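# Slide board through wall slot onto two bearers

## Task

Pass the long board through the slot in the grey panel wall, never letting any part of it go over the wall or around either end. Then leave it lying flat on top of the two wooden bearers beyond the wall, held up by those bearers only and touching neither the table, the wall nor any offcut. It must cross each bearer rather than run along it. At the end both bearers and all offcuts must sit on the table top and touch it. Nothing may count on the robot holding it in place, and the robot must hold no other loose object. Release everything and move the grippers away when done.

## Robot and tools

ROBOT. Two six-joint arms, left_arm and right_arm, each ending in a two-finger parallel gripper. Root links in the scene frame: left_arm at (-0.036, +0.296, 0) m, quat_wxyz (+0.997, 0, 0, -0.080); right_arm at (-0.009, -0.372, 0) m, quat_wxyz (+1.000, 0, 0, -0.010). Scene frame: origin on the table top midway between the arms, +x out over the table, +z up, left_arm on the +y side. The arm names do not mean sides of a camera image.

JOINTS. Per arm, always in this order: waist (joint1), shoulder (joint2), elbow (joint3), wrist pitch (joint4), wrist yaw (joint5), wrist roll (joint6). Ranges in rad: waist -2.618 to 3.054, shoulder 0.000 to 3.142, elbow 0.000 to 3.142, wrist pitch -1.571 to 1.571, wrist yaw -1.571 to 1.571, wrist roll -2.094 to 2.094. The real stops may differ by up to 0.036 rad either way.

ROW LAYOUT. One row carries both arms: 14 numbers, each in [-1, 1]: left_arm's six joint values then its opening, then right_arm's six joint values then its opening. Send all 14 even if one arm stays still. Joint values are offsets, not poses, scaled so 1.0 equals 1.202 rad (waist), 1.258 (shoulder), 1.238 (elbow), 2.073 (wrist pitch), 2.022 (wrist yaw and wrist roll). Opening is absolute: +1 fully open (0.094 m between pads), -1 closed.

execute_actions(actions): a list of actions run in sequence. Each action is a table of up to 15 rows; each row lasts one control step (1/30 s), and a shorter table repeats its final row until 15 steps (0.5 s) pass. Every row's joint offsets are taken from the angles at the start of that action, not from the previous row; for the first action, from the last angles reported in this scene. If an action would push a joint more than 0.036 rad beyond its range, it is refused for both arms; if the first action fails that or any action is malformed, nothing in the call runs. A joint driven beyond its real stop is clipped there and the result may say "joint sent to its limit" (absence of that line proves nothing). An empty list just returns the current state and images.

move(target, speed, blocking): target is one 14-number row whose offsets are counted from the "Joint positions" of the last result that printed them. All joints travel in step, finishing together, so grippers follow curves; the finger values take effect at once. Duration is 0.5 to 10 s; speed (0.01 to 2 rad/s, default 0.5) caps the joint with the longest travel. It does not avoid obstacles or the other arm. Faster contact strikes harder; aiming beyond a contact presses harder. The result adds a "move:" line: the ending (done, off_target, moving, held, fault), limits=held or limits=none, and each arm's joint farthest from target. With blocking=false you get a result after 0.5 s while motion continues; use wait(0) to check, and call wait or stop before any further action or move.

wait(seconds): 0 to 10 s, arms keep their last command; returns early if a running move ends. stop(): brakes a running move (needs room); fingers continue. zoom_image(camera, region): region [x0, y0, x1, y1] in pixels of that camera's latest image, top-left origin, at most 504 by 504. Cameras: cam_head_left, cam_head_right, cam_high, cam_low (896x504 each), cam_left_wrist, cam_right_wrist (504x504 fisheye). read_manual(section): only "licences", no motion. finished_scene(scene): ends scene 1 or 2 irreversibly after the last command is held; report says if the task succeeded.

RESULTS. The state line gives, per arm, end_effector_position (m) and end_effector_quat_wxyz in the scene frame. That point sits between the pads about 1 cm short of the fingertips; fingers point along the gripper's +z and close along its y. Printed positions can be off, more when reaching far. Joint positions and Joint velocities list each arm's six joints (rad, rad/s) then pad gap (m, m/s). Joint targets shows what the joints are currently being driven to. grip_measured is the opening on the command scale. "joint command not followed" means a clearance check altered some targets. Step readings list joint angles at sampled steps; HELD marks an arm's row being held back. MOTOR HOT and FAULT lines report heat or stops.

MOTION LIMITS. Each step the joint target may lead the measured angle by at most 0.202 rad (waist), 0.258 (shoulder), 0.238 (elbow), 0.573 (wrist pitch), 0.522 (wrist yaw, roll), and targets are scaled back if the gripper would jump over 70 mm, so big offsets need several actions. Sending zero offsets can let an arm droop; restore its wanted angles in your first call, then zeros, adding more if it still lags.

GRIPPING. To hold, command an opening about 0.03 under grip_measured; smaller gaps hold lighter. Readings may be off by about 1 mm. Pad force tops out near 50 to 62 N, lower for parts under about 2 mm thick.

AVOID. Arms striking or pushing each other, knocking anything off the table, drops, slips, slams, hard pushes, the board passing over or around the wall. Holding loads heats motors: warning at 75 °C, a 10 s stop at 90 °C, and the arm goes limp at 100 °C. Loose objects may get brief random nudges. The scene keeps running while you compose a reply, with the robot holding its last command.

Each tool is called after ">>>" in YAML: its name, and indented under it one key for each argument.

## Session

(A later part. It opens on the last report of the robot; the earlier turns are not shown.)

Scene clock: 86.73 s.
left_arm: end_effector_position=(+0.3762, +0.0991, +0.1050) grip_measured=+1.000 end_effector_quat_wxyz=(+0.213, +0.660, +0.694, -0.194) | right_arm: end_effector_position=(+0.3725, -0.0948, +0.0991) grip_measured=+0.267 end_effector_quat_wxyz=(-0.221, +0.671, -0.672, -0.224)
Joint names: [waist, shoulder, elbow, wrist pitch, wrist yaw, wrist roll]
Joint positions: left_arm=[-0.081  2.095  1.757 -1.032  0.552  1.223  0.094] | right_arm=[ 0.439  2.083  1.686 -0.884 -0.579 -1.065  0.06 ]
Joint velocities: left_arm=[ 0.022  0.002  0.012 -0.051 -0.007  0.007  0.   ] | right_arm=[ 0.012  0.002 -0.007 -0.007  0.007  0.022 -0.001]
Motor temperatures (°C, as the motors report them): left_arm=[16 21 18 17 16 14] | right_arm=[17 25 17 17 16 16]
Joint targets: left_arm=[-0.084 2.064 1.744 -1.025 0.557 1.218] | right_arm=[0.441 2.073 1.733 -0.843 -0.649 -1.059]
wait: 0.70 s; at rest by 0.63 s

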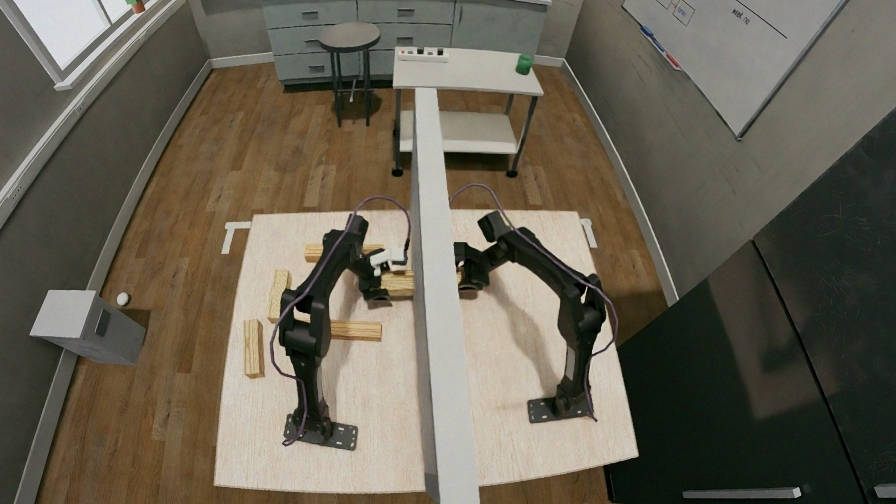

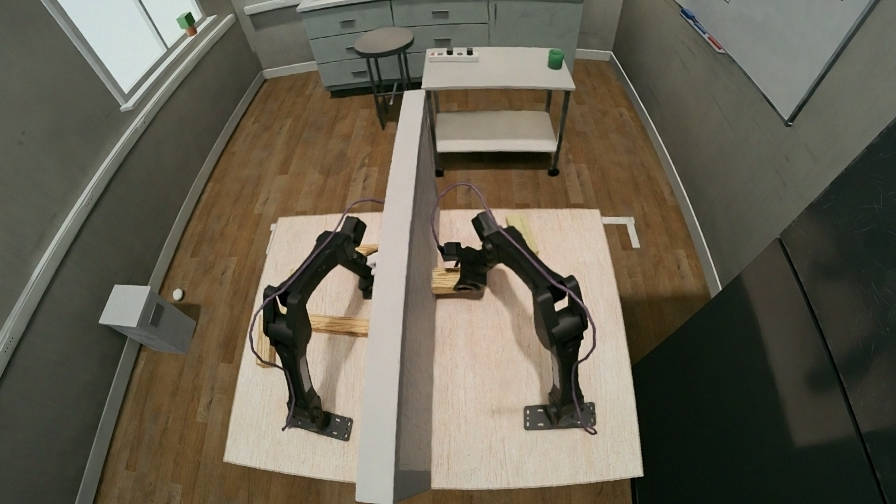

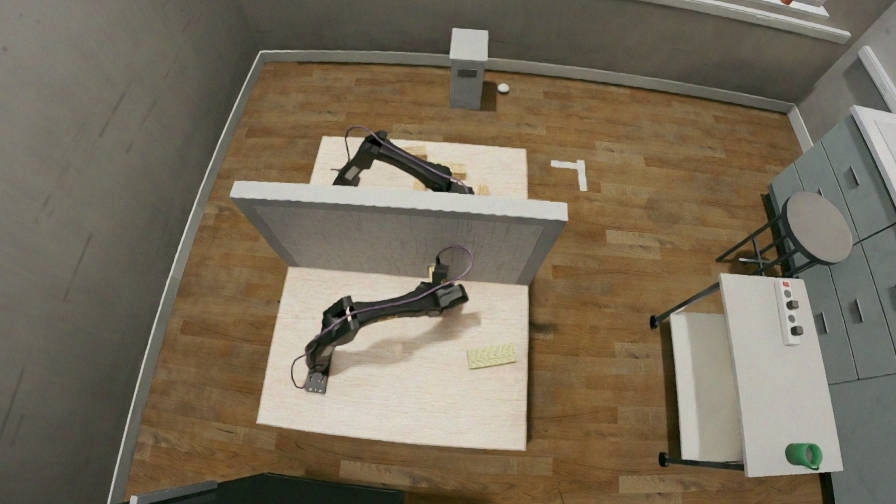

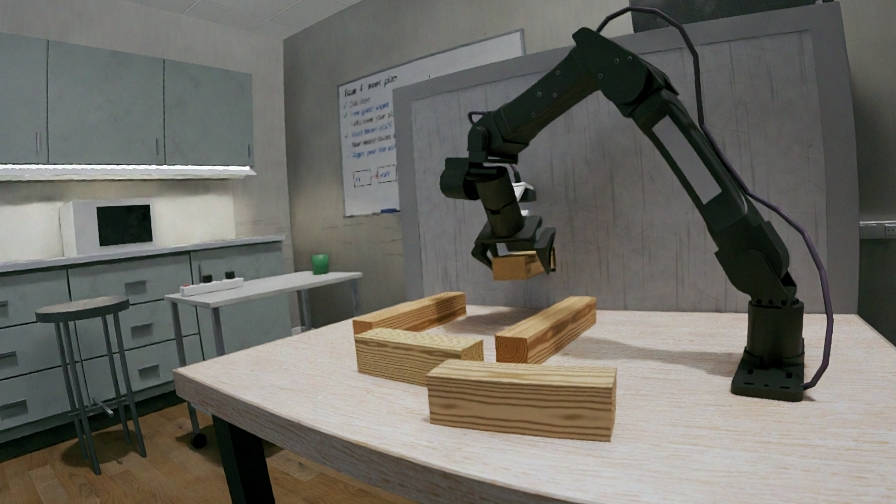

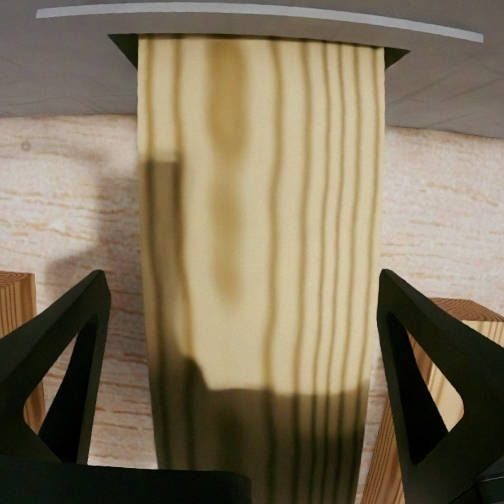

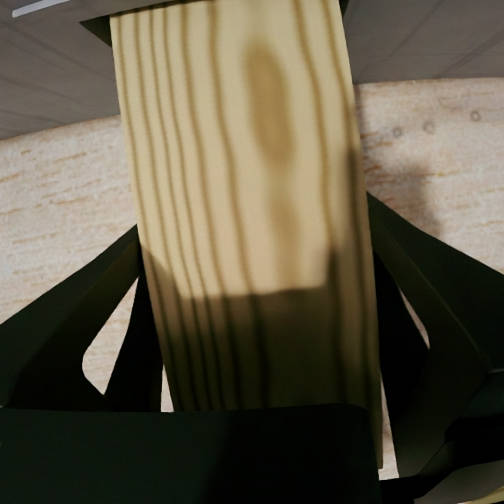

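>>> execute_actions:
  actions:
    - [[-0.0025,-0.0266,-0.0134,-0.0030,0.0025,-0.0025,0.9,0.0017,-0.0080,0.0380,0.0198,-0.0346,0.0030,0.1],[-0.0025,-0.0286,-0.0163,-0.0070,0.0025,-0.0025,0.8,0.0017,-0.0080,0.0380,0.0198,-0.0346,0.0030,0.1],[-0.0025,-0.0306,-0.0192,-0.0100,0.0025,-0.0025,0.7,0.0017,-0.0080,0.0380,0.0198,-0.0346,0.0030,0.1],[-0.0025,-0.0326,-0.0221,-0.0123,0.0025,-0.0025,0.65,0.0017,-0.0080,0.0380,0.0198,-0.0346,0.0030,0.1],[-0.0025,-0.0346,-0.0250,-0.0123,0.0025,-0.0025,0.6,0.0017,-0.0080,0.0380,0.0198,-0.0346,0.0030,0.1],[-0.0025,-0.0346,-0.0250,-0.0123,0.0025,-0.0025,0.6,0.0017,-0.0080,0.0380,0.0198,-0.0346,0.0030,0.1],[-0.0025,-0.0346,-0.0250,-0.0123,0.0025,-0.0025,0.6,0.0017,-0.0080,0.0380,0.0198,-0.0346,0.0030,0.1],[-0.0025,-0.0346,-0.0250,-0.0123,0.0025,-0.0025,0.55,0.0017,-0.0080,0.0380,0.0198,-0.0346,0.0030,0.1],[-0.0025,-0.0346,-0.0250,-0.0123,0.0025,-0.0025,0.5,0.0017,-0.0080,0.0380,0.0198,-0.0346,0.0030,0.1],[-0.0025,-0.0346,-0.0250,-0.0123,0.0025,-0.0025,0.45,0.0017,-0.0080,0.0380,0.0198,-0.0346,0.0030,0.1]]

>>> wait:
  seconds: 0.4

Scene clock: 87.93 s.
left_arm: end_effector_position=(+0.3716, +0.1003, +0.1081) grip_measured=+0.451 end_effector_quat_wxyz=(+0.211, +0.660, +0.695, -0.195) | right_arm: end_effector_position=(+0.3725, -0.0948, +0.0991) grip_measured=+0.267 end_effector_quat_wxyz=(-0.221, +0.671, -0.672, -0.224)
Joint names: [waist, shoulder, elbow, wrist pitch, wrist yaw, wrist roll]
Joint positions: left_arm=[-0.081  2.079  1.745 -1.041  0.552  1.222  0.068] | right_arm=[ 0.439  2.083  1.686 -0.884 -0.578 -1.064  0.06 ]
Joint velocities: left_arm=[-0.022  0.017  0.017 -0.051  0.007 -0.037 -0.   ] | right_arm=[ 0.007 -0.002 -0.012  0.007  0.022  0.007 -0.002]
Motor temperatures (°C, as the motors report them): left_arm=[16 22 18 17 16 14] | right_arm=[17 25 17 17 16 16]
Joint targets: left_arm=[-0.084 2.052 1.727 -1.058 0.557 1.217] | right_arm=[0.441 2.072 1.733 -0.843 -0.649 -1.059]
Step readings (joint positions):
0: left_arm=[-0.081 2.095 1.757 -1.032 0.552 1.222] | right_arm=[0.439 2.083 1.686 -0.884 -0.579 -1.065]
1: left_arm=[-0.081 2.095 1.757 -1.032 0.552 1.222] | right_arm=[0.439 2.083 1.686 -0.884 -0.579 -1.065]
2: left_arm=[-0.081 2.095 1.757 -1.032 0.552 1.222] | right_arm=[0.439 2.083 1.686 -0.884 -0.579 -1.065]
4: left_arm=[-0.081 2.094 1.756 -1.033 0.552 1.222] | right_arm=[0.439 2.083 1.686 -0.884 -0.578 -1.064]
8: left_arm=[-0.081 2.082 1.745 -1.040 0.552 1.222] | right_arm=[0.439 2.083 1.686 -0.884 -0.578 -1.064]
15: Joint positions above

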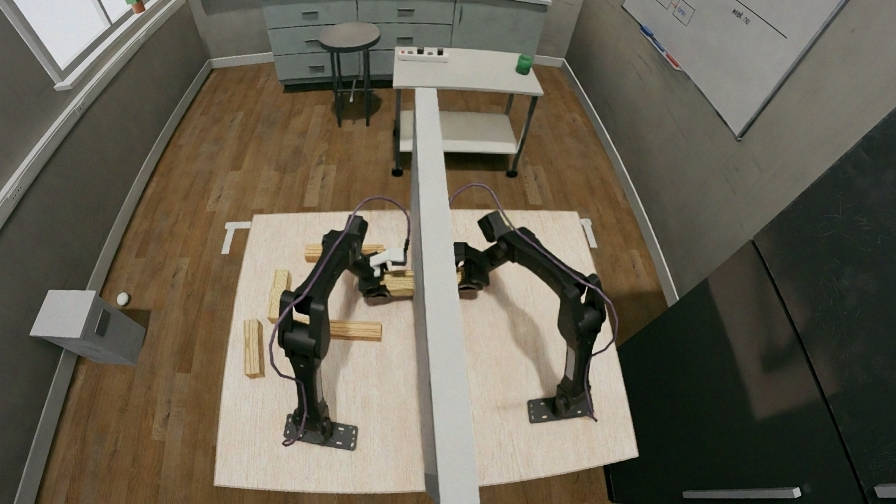

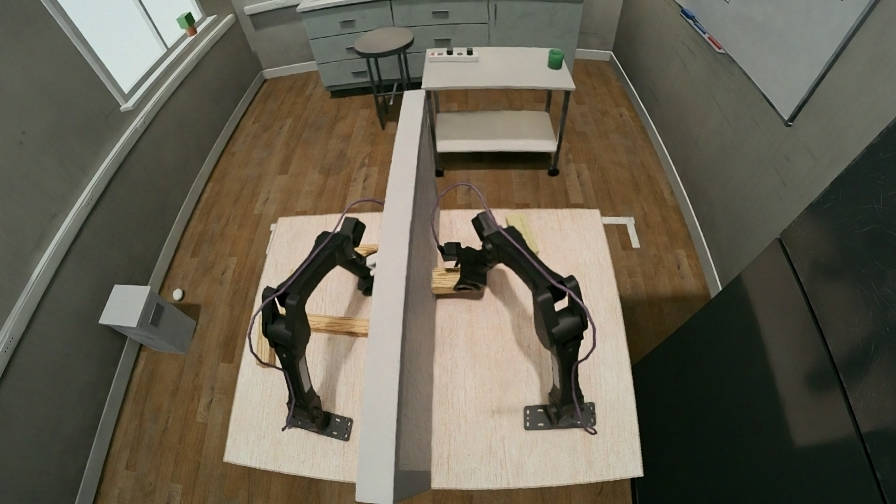

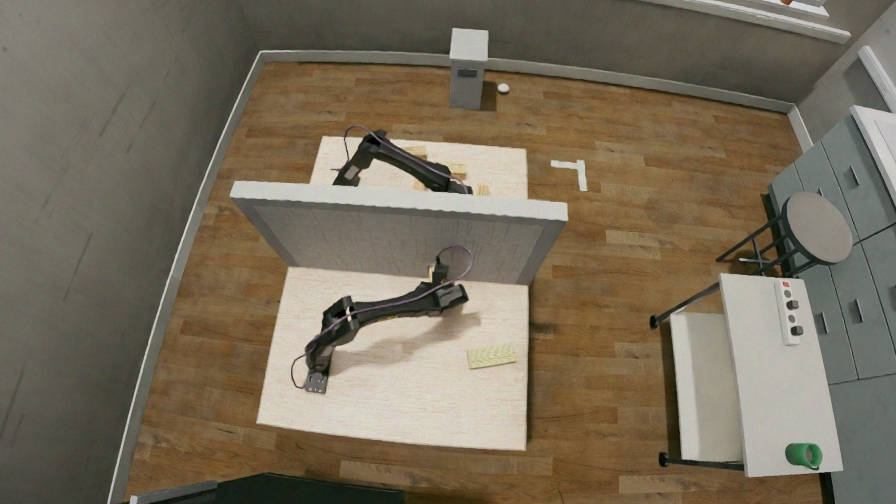

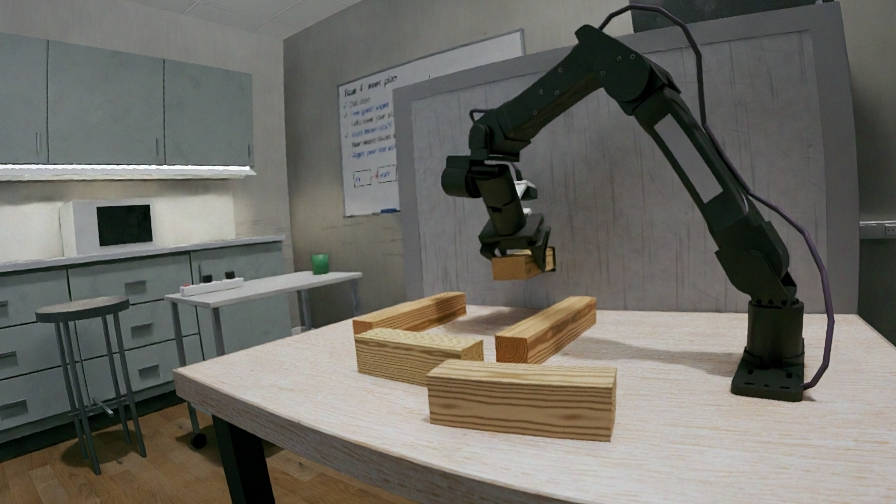

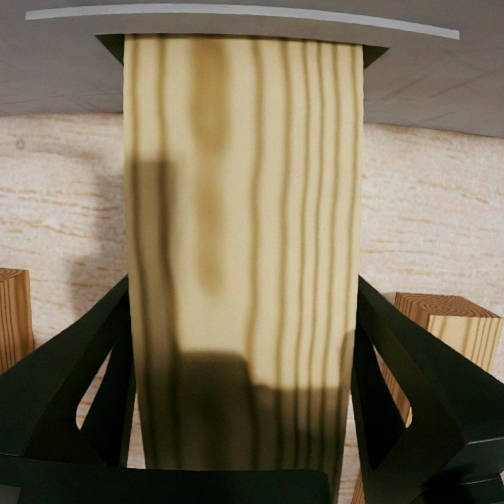

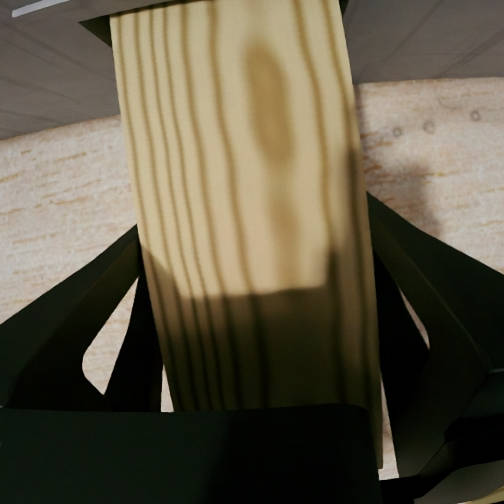

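Scene clock: 88.33 s.
left_arm: end_effector_position=(+0.3716, +0.1003, +0.1081) grip_measured=+0.451 end_effector_quat_wxyz=(+0.211, +0.660, +0.695, -0.195) | right_arm: end_effector_position=(+0.3725, -0.0948, +0.0991) grip_measured=+0.267 end_effector_quat_wxyz=(-0.221, +0.671, -0.672, -0.224)
Joint names: [waist, shoulder, elbow, wrist pitch, wrist yaw, wrist roll]
Joint positions: left_arm=[-0.081  2.079  1.745 -1.041  0.552  1.222  0.068] | right_arm=[ 0.439  2.083  1.686 -0.884 -0.578 -1.064  0.06 ]
Joint velocities: left_arm=[-0.007 -0.012  0.002  0.022  0.007 -0.007 -0.001] | right_arm=[-0.002  0.007 -0.007 -0.037 -0.007 -0.007  0.   ]
Motor temperatures (°C, as the motors report them): left_arm=[16 22 18 17 16 14] | right_arm=[17 25 17 17 16 16]
Joint targets: left_arm=[-0.084 2.052 1.727 -1.058 0.557 1.217] | right_arm=[0.441 2.072 1.733 -0.843 -0.649 -1.059]
wait: 0.40 s; at rest by 0.17 s

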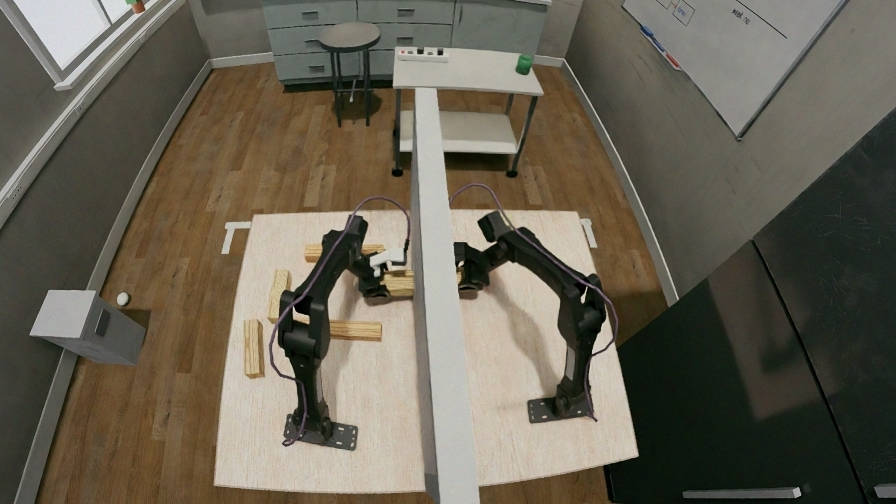

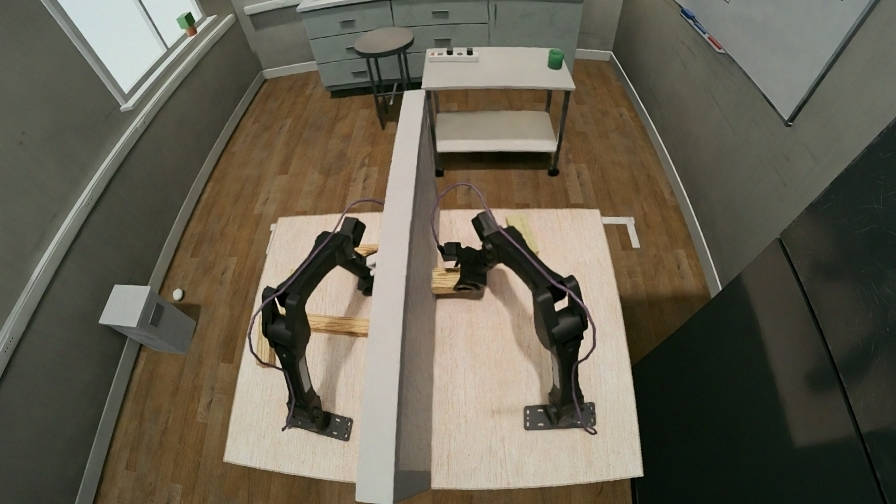

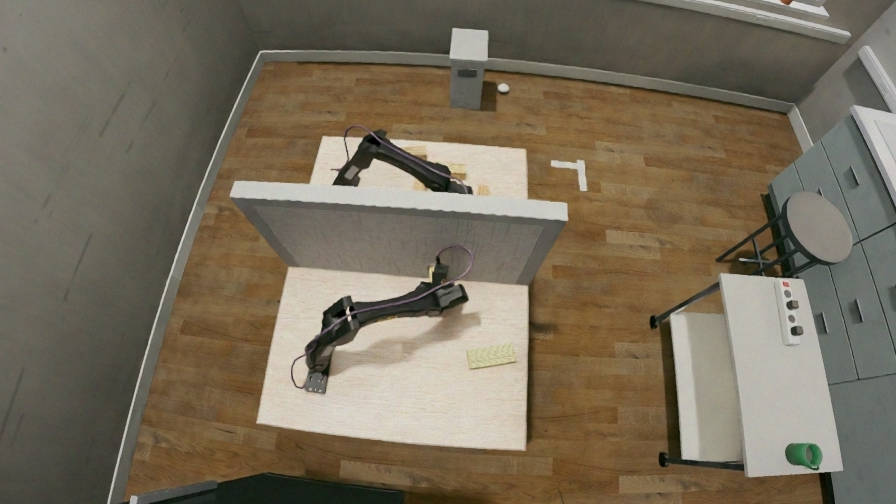

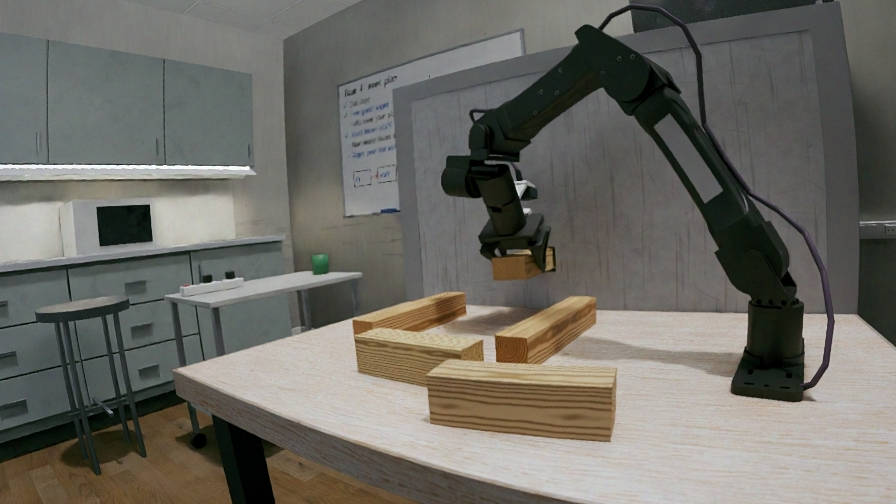

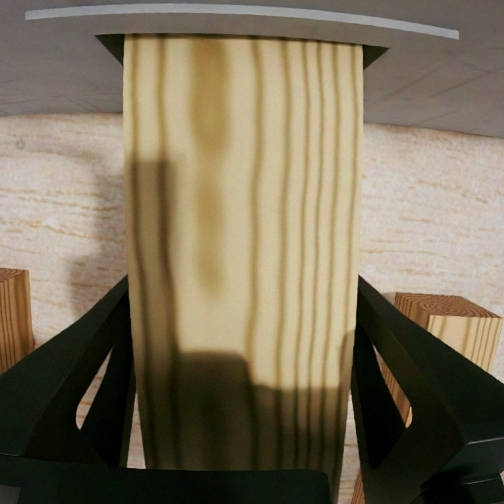

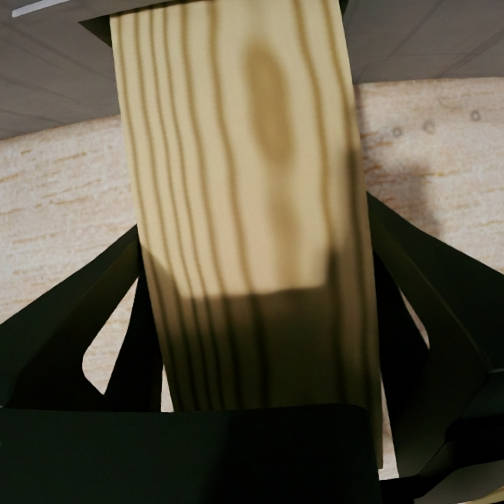

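>>> zoom_image:
  camera: "cam_low"
  region: [460, 210, 580, 300]

Region (460, 210, 580, 300) of cam_low's 896x504 image, scaled by 4.200, with more detail than that image has; it fills the top 378 rows of this view, and the rest is white.

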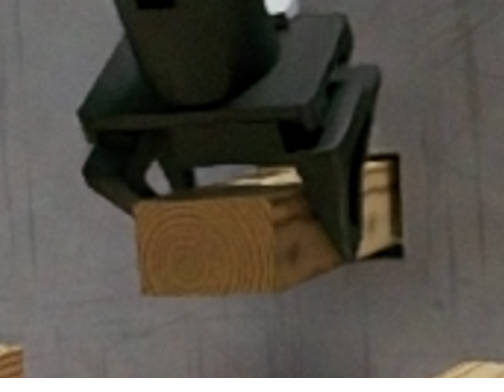

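>>> execute_actions:
  actions:
    - [[-0.0025,-0.0215,-0.0100,-0.0060,0.0025,-0.0025,0.38,0.0017,-0.0087,0.0380,0.0198,-0.0351,0.0025,0.1],[-0.0025,-0.0215,-0.0050,-0.0040,0.0025,-0.0025,0.33,0.0017,-0.0087,0.0380,0.0198,-0.0351,0.0025,0.1],[-0.0025,-0.0215,0.0,-0.0020,0.0025,-0.0025,0.30,0.0017,-0.0087,0.0380,0.0198,-0.0351,0.0025,0.1],[-0.0025,-0.0215,0.0050,0.0,0.0025,-0.0025,0.28,0.0017,-0.0087,0.0380,0.0198,-0.0351,0.0025,0.1],[-0.0025,-0.0215,0.0100,0.0020,0.0025,-0.0025,0.26,0.0017,-0.0087,0.0380,0.0198,-0.0351,0.0025,0.1],[-0.0025,-0.0215,0.0130,0.0024,0.0025,-0.0025,0.24,0.0017,-0.0087,0.0380,0.0198,-0.0351,0.0025,0.1],[-0.0025,-0.0215,0.0130,0.0024,0.0025,-0.0025,0.21,0.0017,-0.0087,0.0380,0.0198,-0.0351,0.0025,0.1],[-0.0025,-0.0215,0.0130,0.0024,0.0025,-0.0025,0.17,0.0017,-0.0087,0.0380,0.0198,-0.0351,0.0025,0.1],[-0.0025,-0.0215,0.0130,0.0024,0.0025,-0.0025,0.12,0.0017,-0.0087,0.0380,0.0198,-0.0351,0.0025,0.1],[-0.0025,-0.0215,0.0130,0.0024,0.0025,-0.0025,0.05,0.0017,-0.0087,0.0380,0.0198,-0.0351,0.0025,0.1]]

Scene clock: 89.57 s.
left_arm: end_effector_position=(+0.3716, +0.1003, +0.1081) grip_measured=+0.250 end_effector_quat_wxyz=(+0.210, +0.659, +0.695, -0.195) | right_arm: end_effector_position=(+0.3727, -0.0948, +0.0991) grip_measured=+0.267 end_effector_quat_wxyz=(-0.221, +0.671, -0.672, -0.223)
Joint names: [waist, shoulder, elbow, wrist pitch, wrist yaw, wrist roll]
Joint positions: left_arm=[-0.081  2.079  1.745 -1.041  0.552  1.22   0.059] | right_arm=[ 0.439  2.083  1.686 -0.884 -0.578 -1.064  0.06 ]
Joint velocities: left_arm=[-0.002 -0.037  0.002 -0.051 -0.022  0.007  0.001] | right_arm=[ 0.027 -0.007 -0.012 -0.022  0.007 -0.037 -0.001]
Motor temperatures (°C, as the motors report them): left_arm=[16 22 17 17 16 14] | right_arm=[17 25 18 17 16 16]
Joint targets: left_arm=[-0.084 2.052 1.761 -1.036 0.557 1.217] | right_arm=[0.441 2.072 1.733 -0.843 -0.649 -1.059]
Step readings (joint positions):
0: left_arm=[-0.081 2.079 1.745 -1.041 0.552 1.222] | right_arm=[0.439 2.083 1.686 -0.884 -0.578 -1.064]
1: left_arm=[-0.081 2.079 1.745 -1.041 0.552 1.222] | right_arm=[0.439 2.083 1.686 -0.884 -0.578 -1.064]
2: left_arm=[-0.081 2.079 1.745 -1.041 0.552 1.222] | right_arm=[0.439 2.083 1.686 -0.884 -0.578 -1.064]
4: left_arm=[-0.081 2.079 1.745 -1.041 0.552 1.222] | right_arm=[0.439 2.083 1.686 -0.884 -0.578 -1.064]
8: left_arm=[-0.081 2.079 1.745 -1.041 0.552 1.220] | right_arm=[0.439 2.083 1.686 -0.884 -0.578 -1.064]
15: Joint positions above

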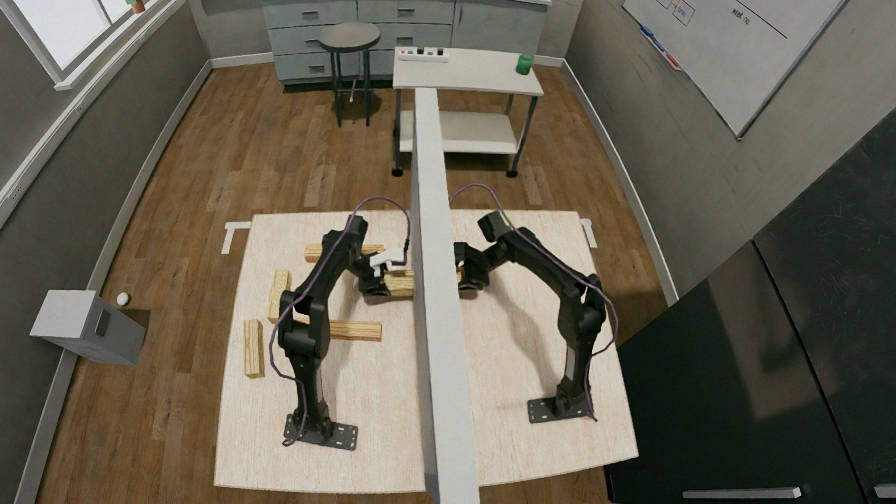

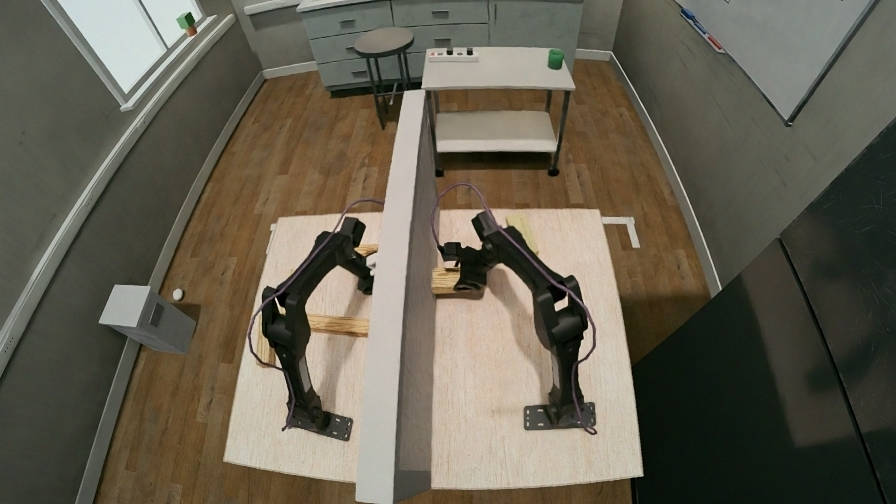

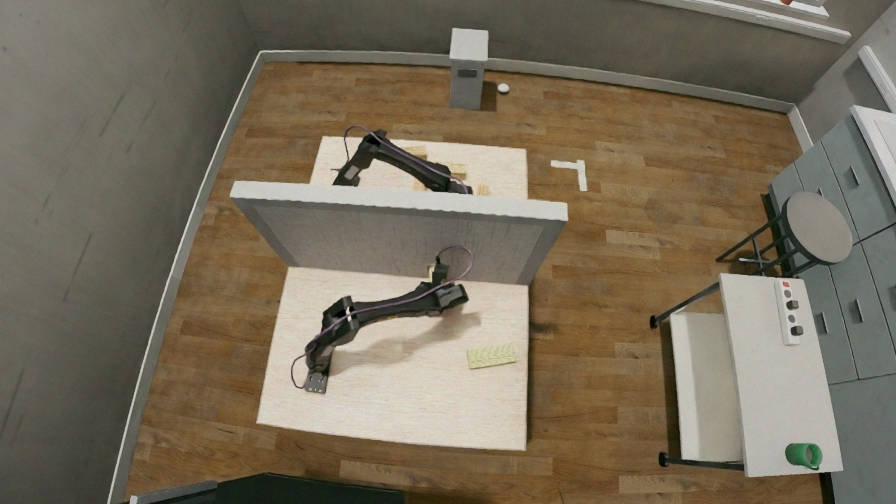

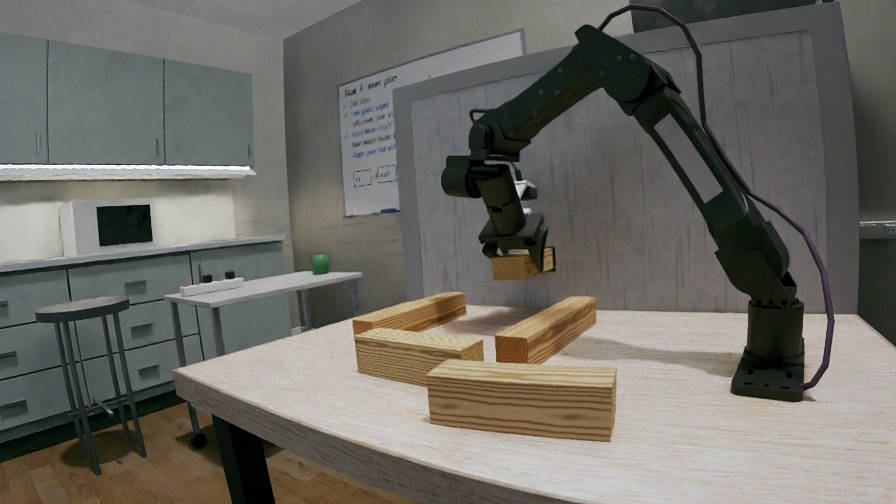

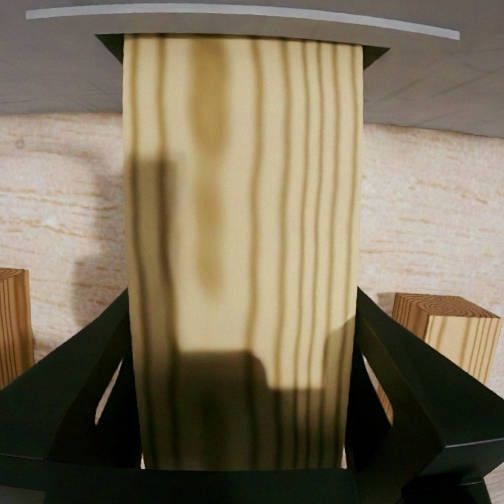

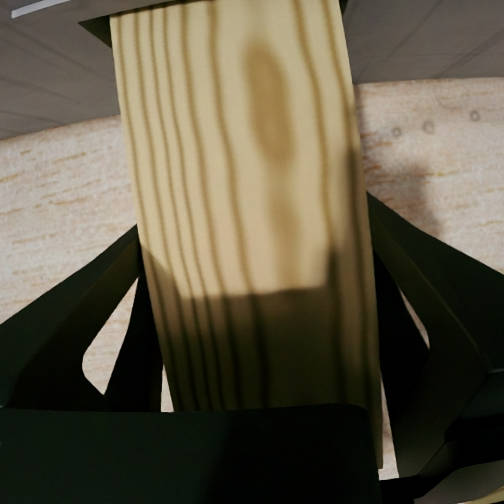

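>>> execute_actions:
  actions:
    - [[-0.0025,-0.0215,0.0138,0.0030,0.0065,-0.0015,0.05,0.0017,-0.0087,0.0356,0.0179,-0.0320,0.0025,0.1],[-0.0025,-0.0215,0.0146,0.0037,0.0105,-0.0015,0.05,0.0017,-0.0087,0.0331,0.0159,-0.0289,0.0025,0.1],[-0.0025,-0.0215,0.0154,0.0043,0.0145,-0.0015,0.05,0.0017,-0.0087,0.0307,0.0140,-0.0259,0.0025,0.1],[-0.0025,-0.0215,0.0162,0.0050,0.0185,-0.0015,0.05,0.0017,-0.0087,0.0282,0.0121,-0.0228,0.0025,0.1],[-0.0025,-0.0215,0.0170,0.0056,0.0225,-0.0015,0.05,0.0017,-0.0087,0.0258,0.0101,-0.0197,0.0025,0.15],[-0.0025,-0.0215,0.0178,0.0063,0.0265,-0.0015,0.05,0.0017,-0.0087,0.0233,0.0082,-0.0166,0.0025,0.2],[-0.0025,-0.0215,0.0186,0.0069,0.0305,-0.0015,0.05,0.0017,-0.0087,0.0209,0.0063,-0.0136,0.0025,0.23],[-0.0025,-0.0215,0.0194,0.0076,0.0345,-0.0015,0.05,0.0017,-0.0087,0.0184,0.0043,-0.0105,0.0025,0.25],[-0.0025,-0.0215,0.0202,0.0082,0.0386,-0.0015,0.05,0.0017,-0.0087,0.0160,0.0024,-0.0074,0.0025,0.27],[-0.0025,-0.0215,0.0202,0.0082,0.0386,-0.0015,0.05,0.0017,-0.0087,0.0160,0.0024,-0.0074,0.0025,0.32],[-0.0025,-0.0215,0.0202,0.0082,0.0386,-0.0015,0.05,0.0017,-0.0087,0.0160,0.0024,-0.0074,0.0025,0.45],[-0.0025,-0.0215,0.0202,0.0082,0.0386,-0.0015,0.05,0.0017,-0.0087,0.0160,0.0024,-0.0074,0.0025,0.6],[-0.0025,-0.0215,0.0202,0.0082,0.0386,-0.0015,0.05,0.0017,-0.0087,0.0160,0.0024,-0.0074,0.0025,0.8],[-0.0025,-0.0215,0.0202,0.0082,0.0386,-0.0015,0.05,0.0017,-0.0087,0.0160,0.0024,-0.0074,0.0025,1]]

>>> wait:
  seconds: 0.4

Scene clock: 90.47 s.
left_arm: end_effector_position=(+0.3721, +0.0995, +0.1086) grip_measured=+0.250 end_effector_quat_wxyz=(+0.213, +0.659, +0.694, -0.196) | right_arm: end_effector_position=(+0.3730, -0.0957, +0.0984) grip_measured=+0.979 end_effector_quat_wxyz=(-0.220, +0.670, -0.674, -0.221)
Joint names: [waist, shoulder, elbow, wrist pitch, wrist yaw, wrist roll]
Joint positions: left_arm=[-0.081  2.079  1.745 -1.037  0.556  1.219  0.059] | right_arm=[ 0.439  2.083  1.686 -0.885 -0.572 -1.063  0.093]
Joint velocities: left_arm=[ 0.002  0.007 -0.002  0.007  0.037  0.037 -0.001] | right_arm=[-0.002  0.002 -0.007 -0.022 -0.022 -0.051  0.051]
Motor temperatures (°C, as the motors report them): left_arm=[16 22 18 17 16 14] | right_arm=[17 25 18 17 16 16]
Joint targets: left_arm=[-0.084 2.052 1.770 -1.024 0.630 1.217] | right_arm=[0.441 2.072 1.705 -0.879 -0.593 -1.059]
Step readings (joint positions):
0: left_arm=[-0.081 2.079 1.745 -1.041 0.552 1.220] | right_arm=[0.439 2.083 1.686 -0.884 -0.578 -1.064]
1: left_arm=[-0.081 2.079 1.745 -1.041 0.552 1.220] | right_arm=[0.439 2.083 1.686 -0.884 -0.578 -1.064]
2: left_arm=[-0.081 2.079 1.745 -1.041 0.552 1.220] | right_arm=[0.439 2.083 1.686 -0.884 -0.577 -1.064]
4: left_arm=[-0.081 2.079 1.745 -1.040 0.553 1.220] | right_arm=[0.439 2.083 1.686 -0.884 -0.576 -1.064]
8: left_arm=[-0.081 2.079 1.745 -1.037 0.556 1.220] | right_arm=[0.439 2.083 1.686 -0.884 -0.572 -1.064]
15: Joint positions above

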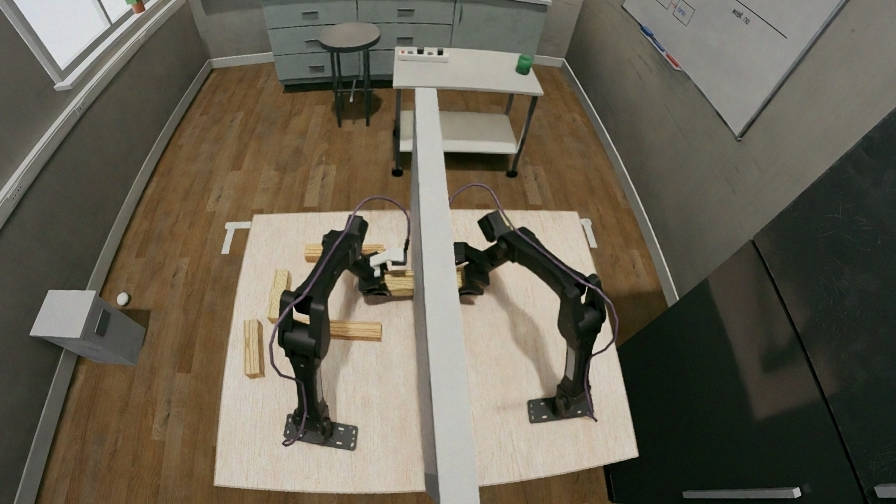

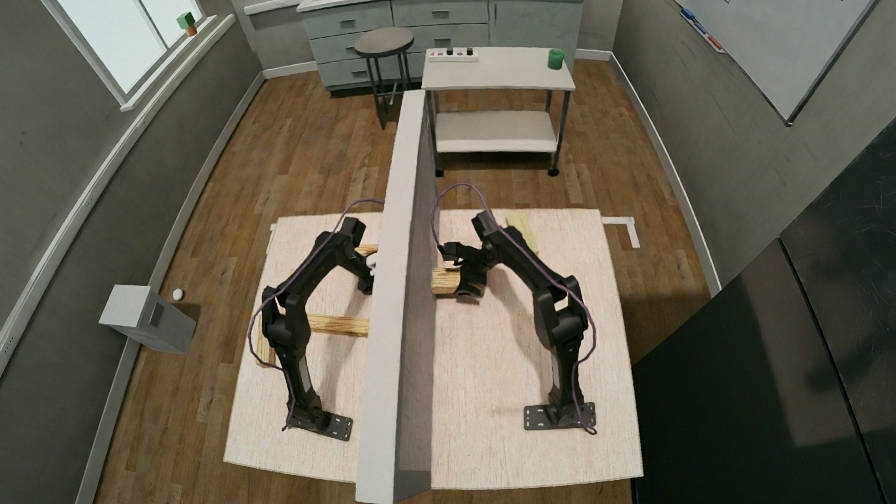

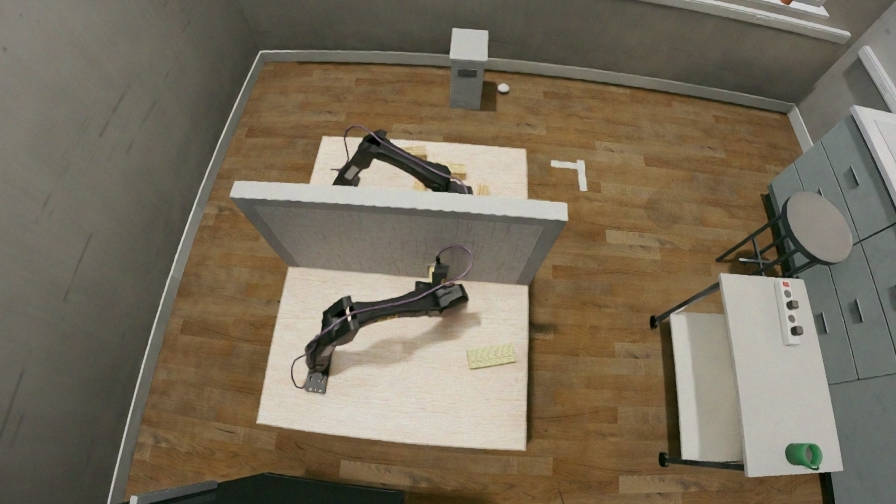

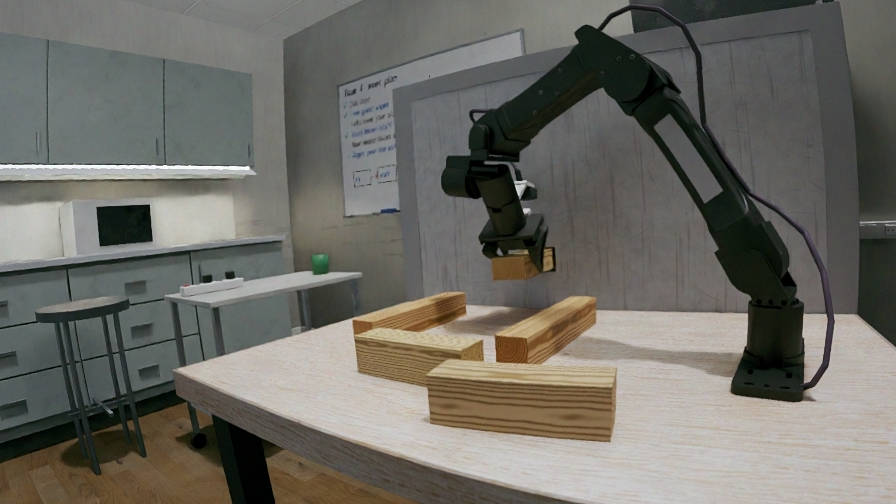

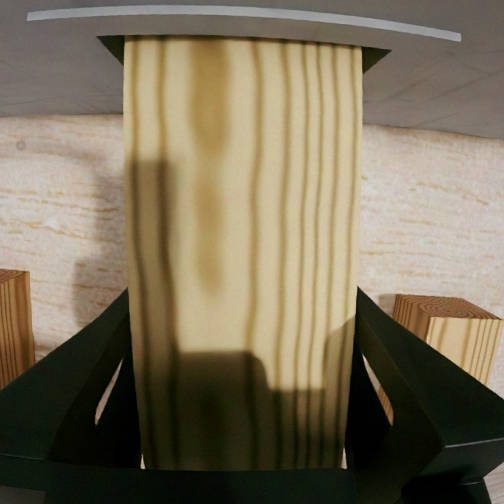

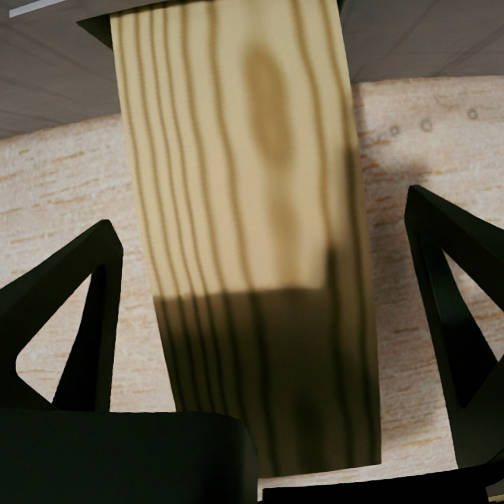

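Scene clock: 90.87 s.
left_arm: end_effector_position=(+0.3721, +0.0995, +0.1086) grip_measured=+0.250 end_effector_quat_wxyz=(+0.213, +0.659, +0.694, -0.196) | right_arm: end_effector_position=(+0.3730, -0.0957, +0.0984) grip_measured=+1.000 end_effector_quat_wxyz=(-0.220, +0.670, -0.674, -0.221)
Joint names: [waist, shoulder, elbow, wrist pitch, wrist yaw, wrist roll]
Joint positions: left_arm=[-0.081  2.079  1.745 -1.037  0.556  1.219  0.059] | right_arm=[ 0.439  2.083  1.686 -0.885 -0.572 -1.063  0.094]
Joint velocities: left_arm=[-0.002  0.007 -0.012 -0.051  0.022 -0.037  0.   ] | right_arm=[-0.007 -0.007  0.007 -0.051 -0.022 -0.007  0.   ]
Motor temperatures (°C, as the motors report them): left_arm=[16 22 18 17 16 14] | right_arm=[17 25 18 17 16 16]
Joint targets: left_arm=[-0.084 2.052 1.770 -1.024 0.630 1.217] | right_arm=[0.441 2.072 1.705 -0.879 -0.593 -1.059]
wait: 0.40 s; at rest by 0.20 s

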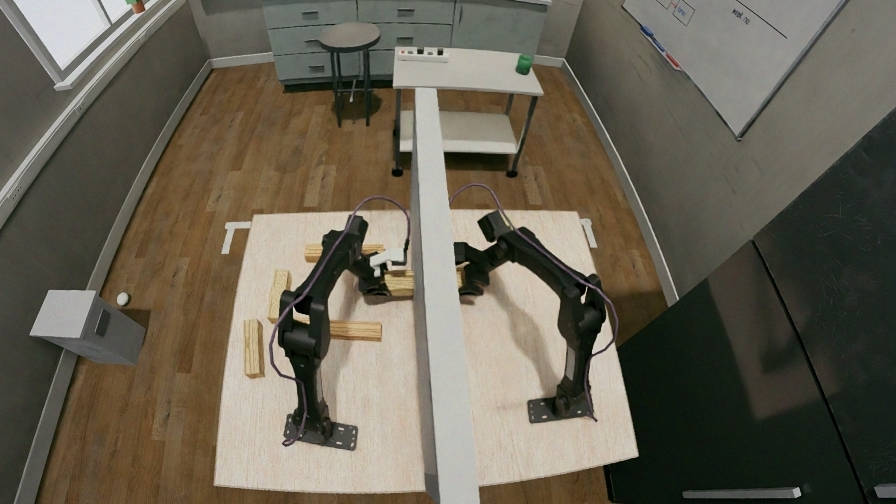

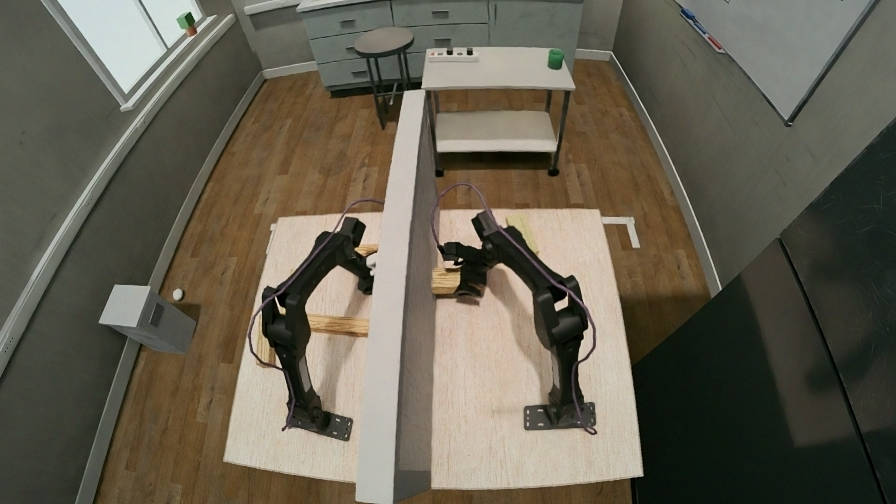

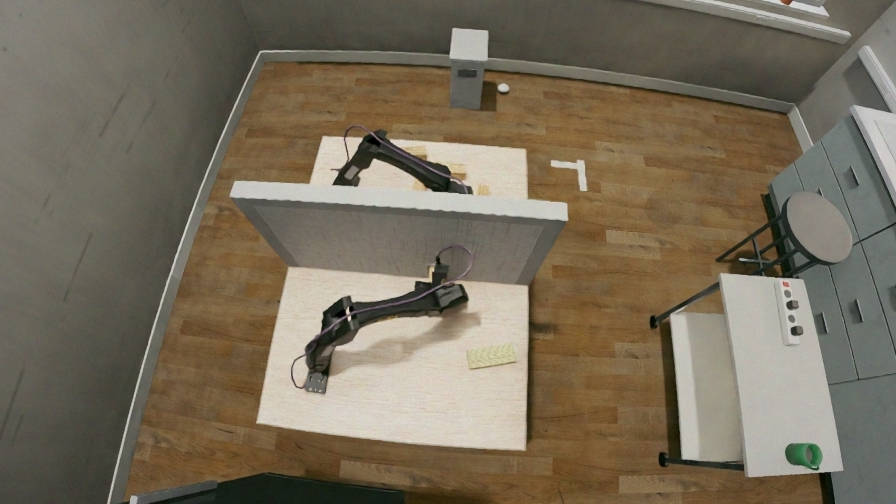

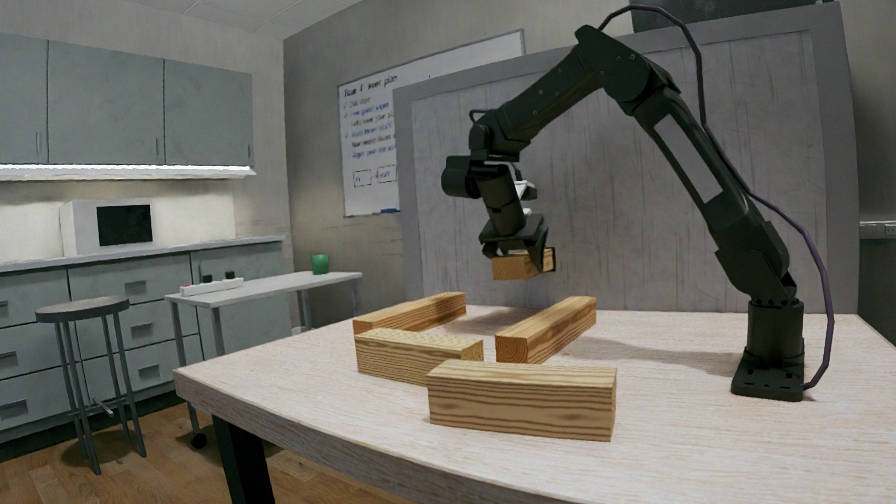

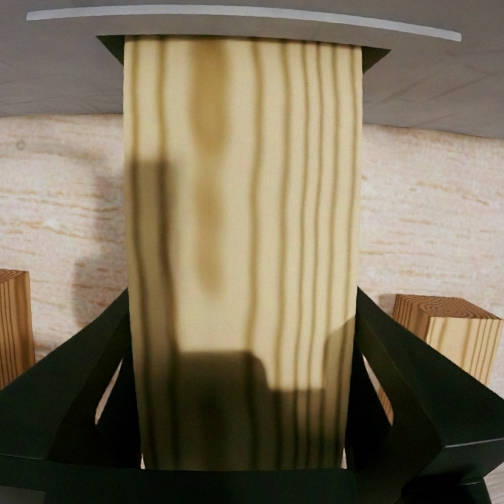

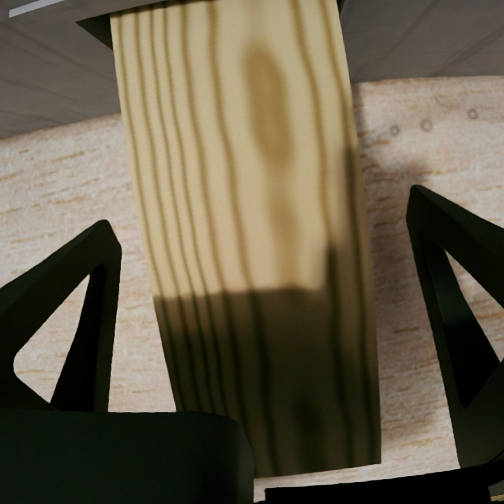

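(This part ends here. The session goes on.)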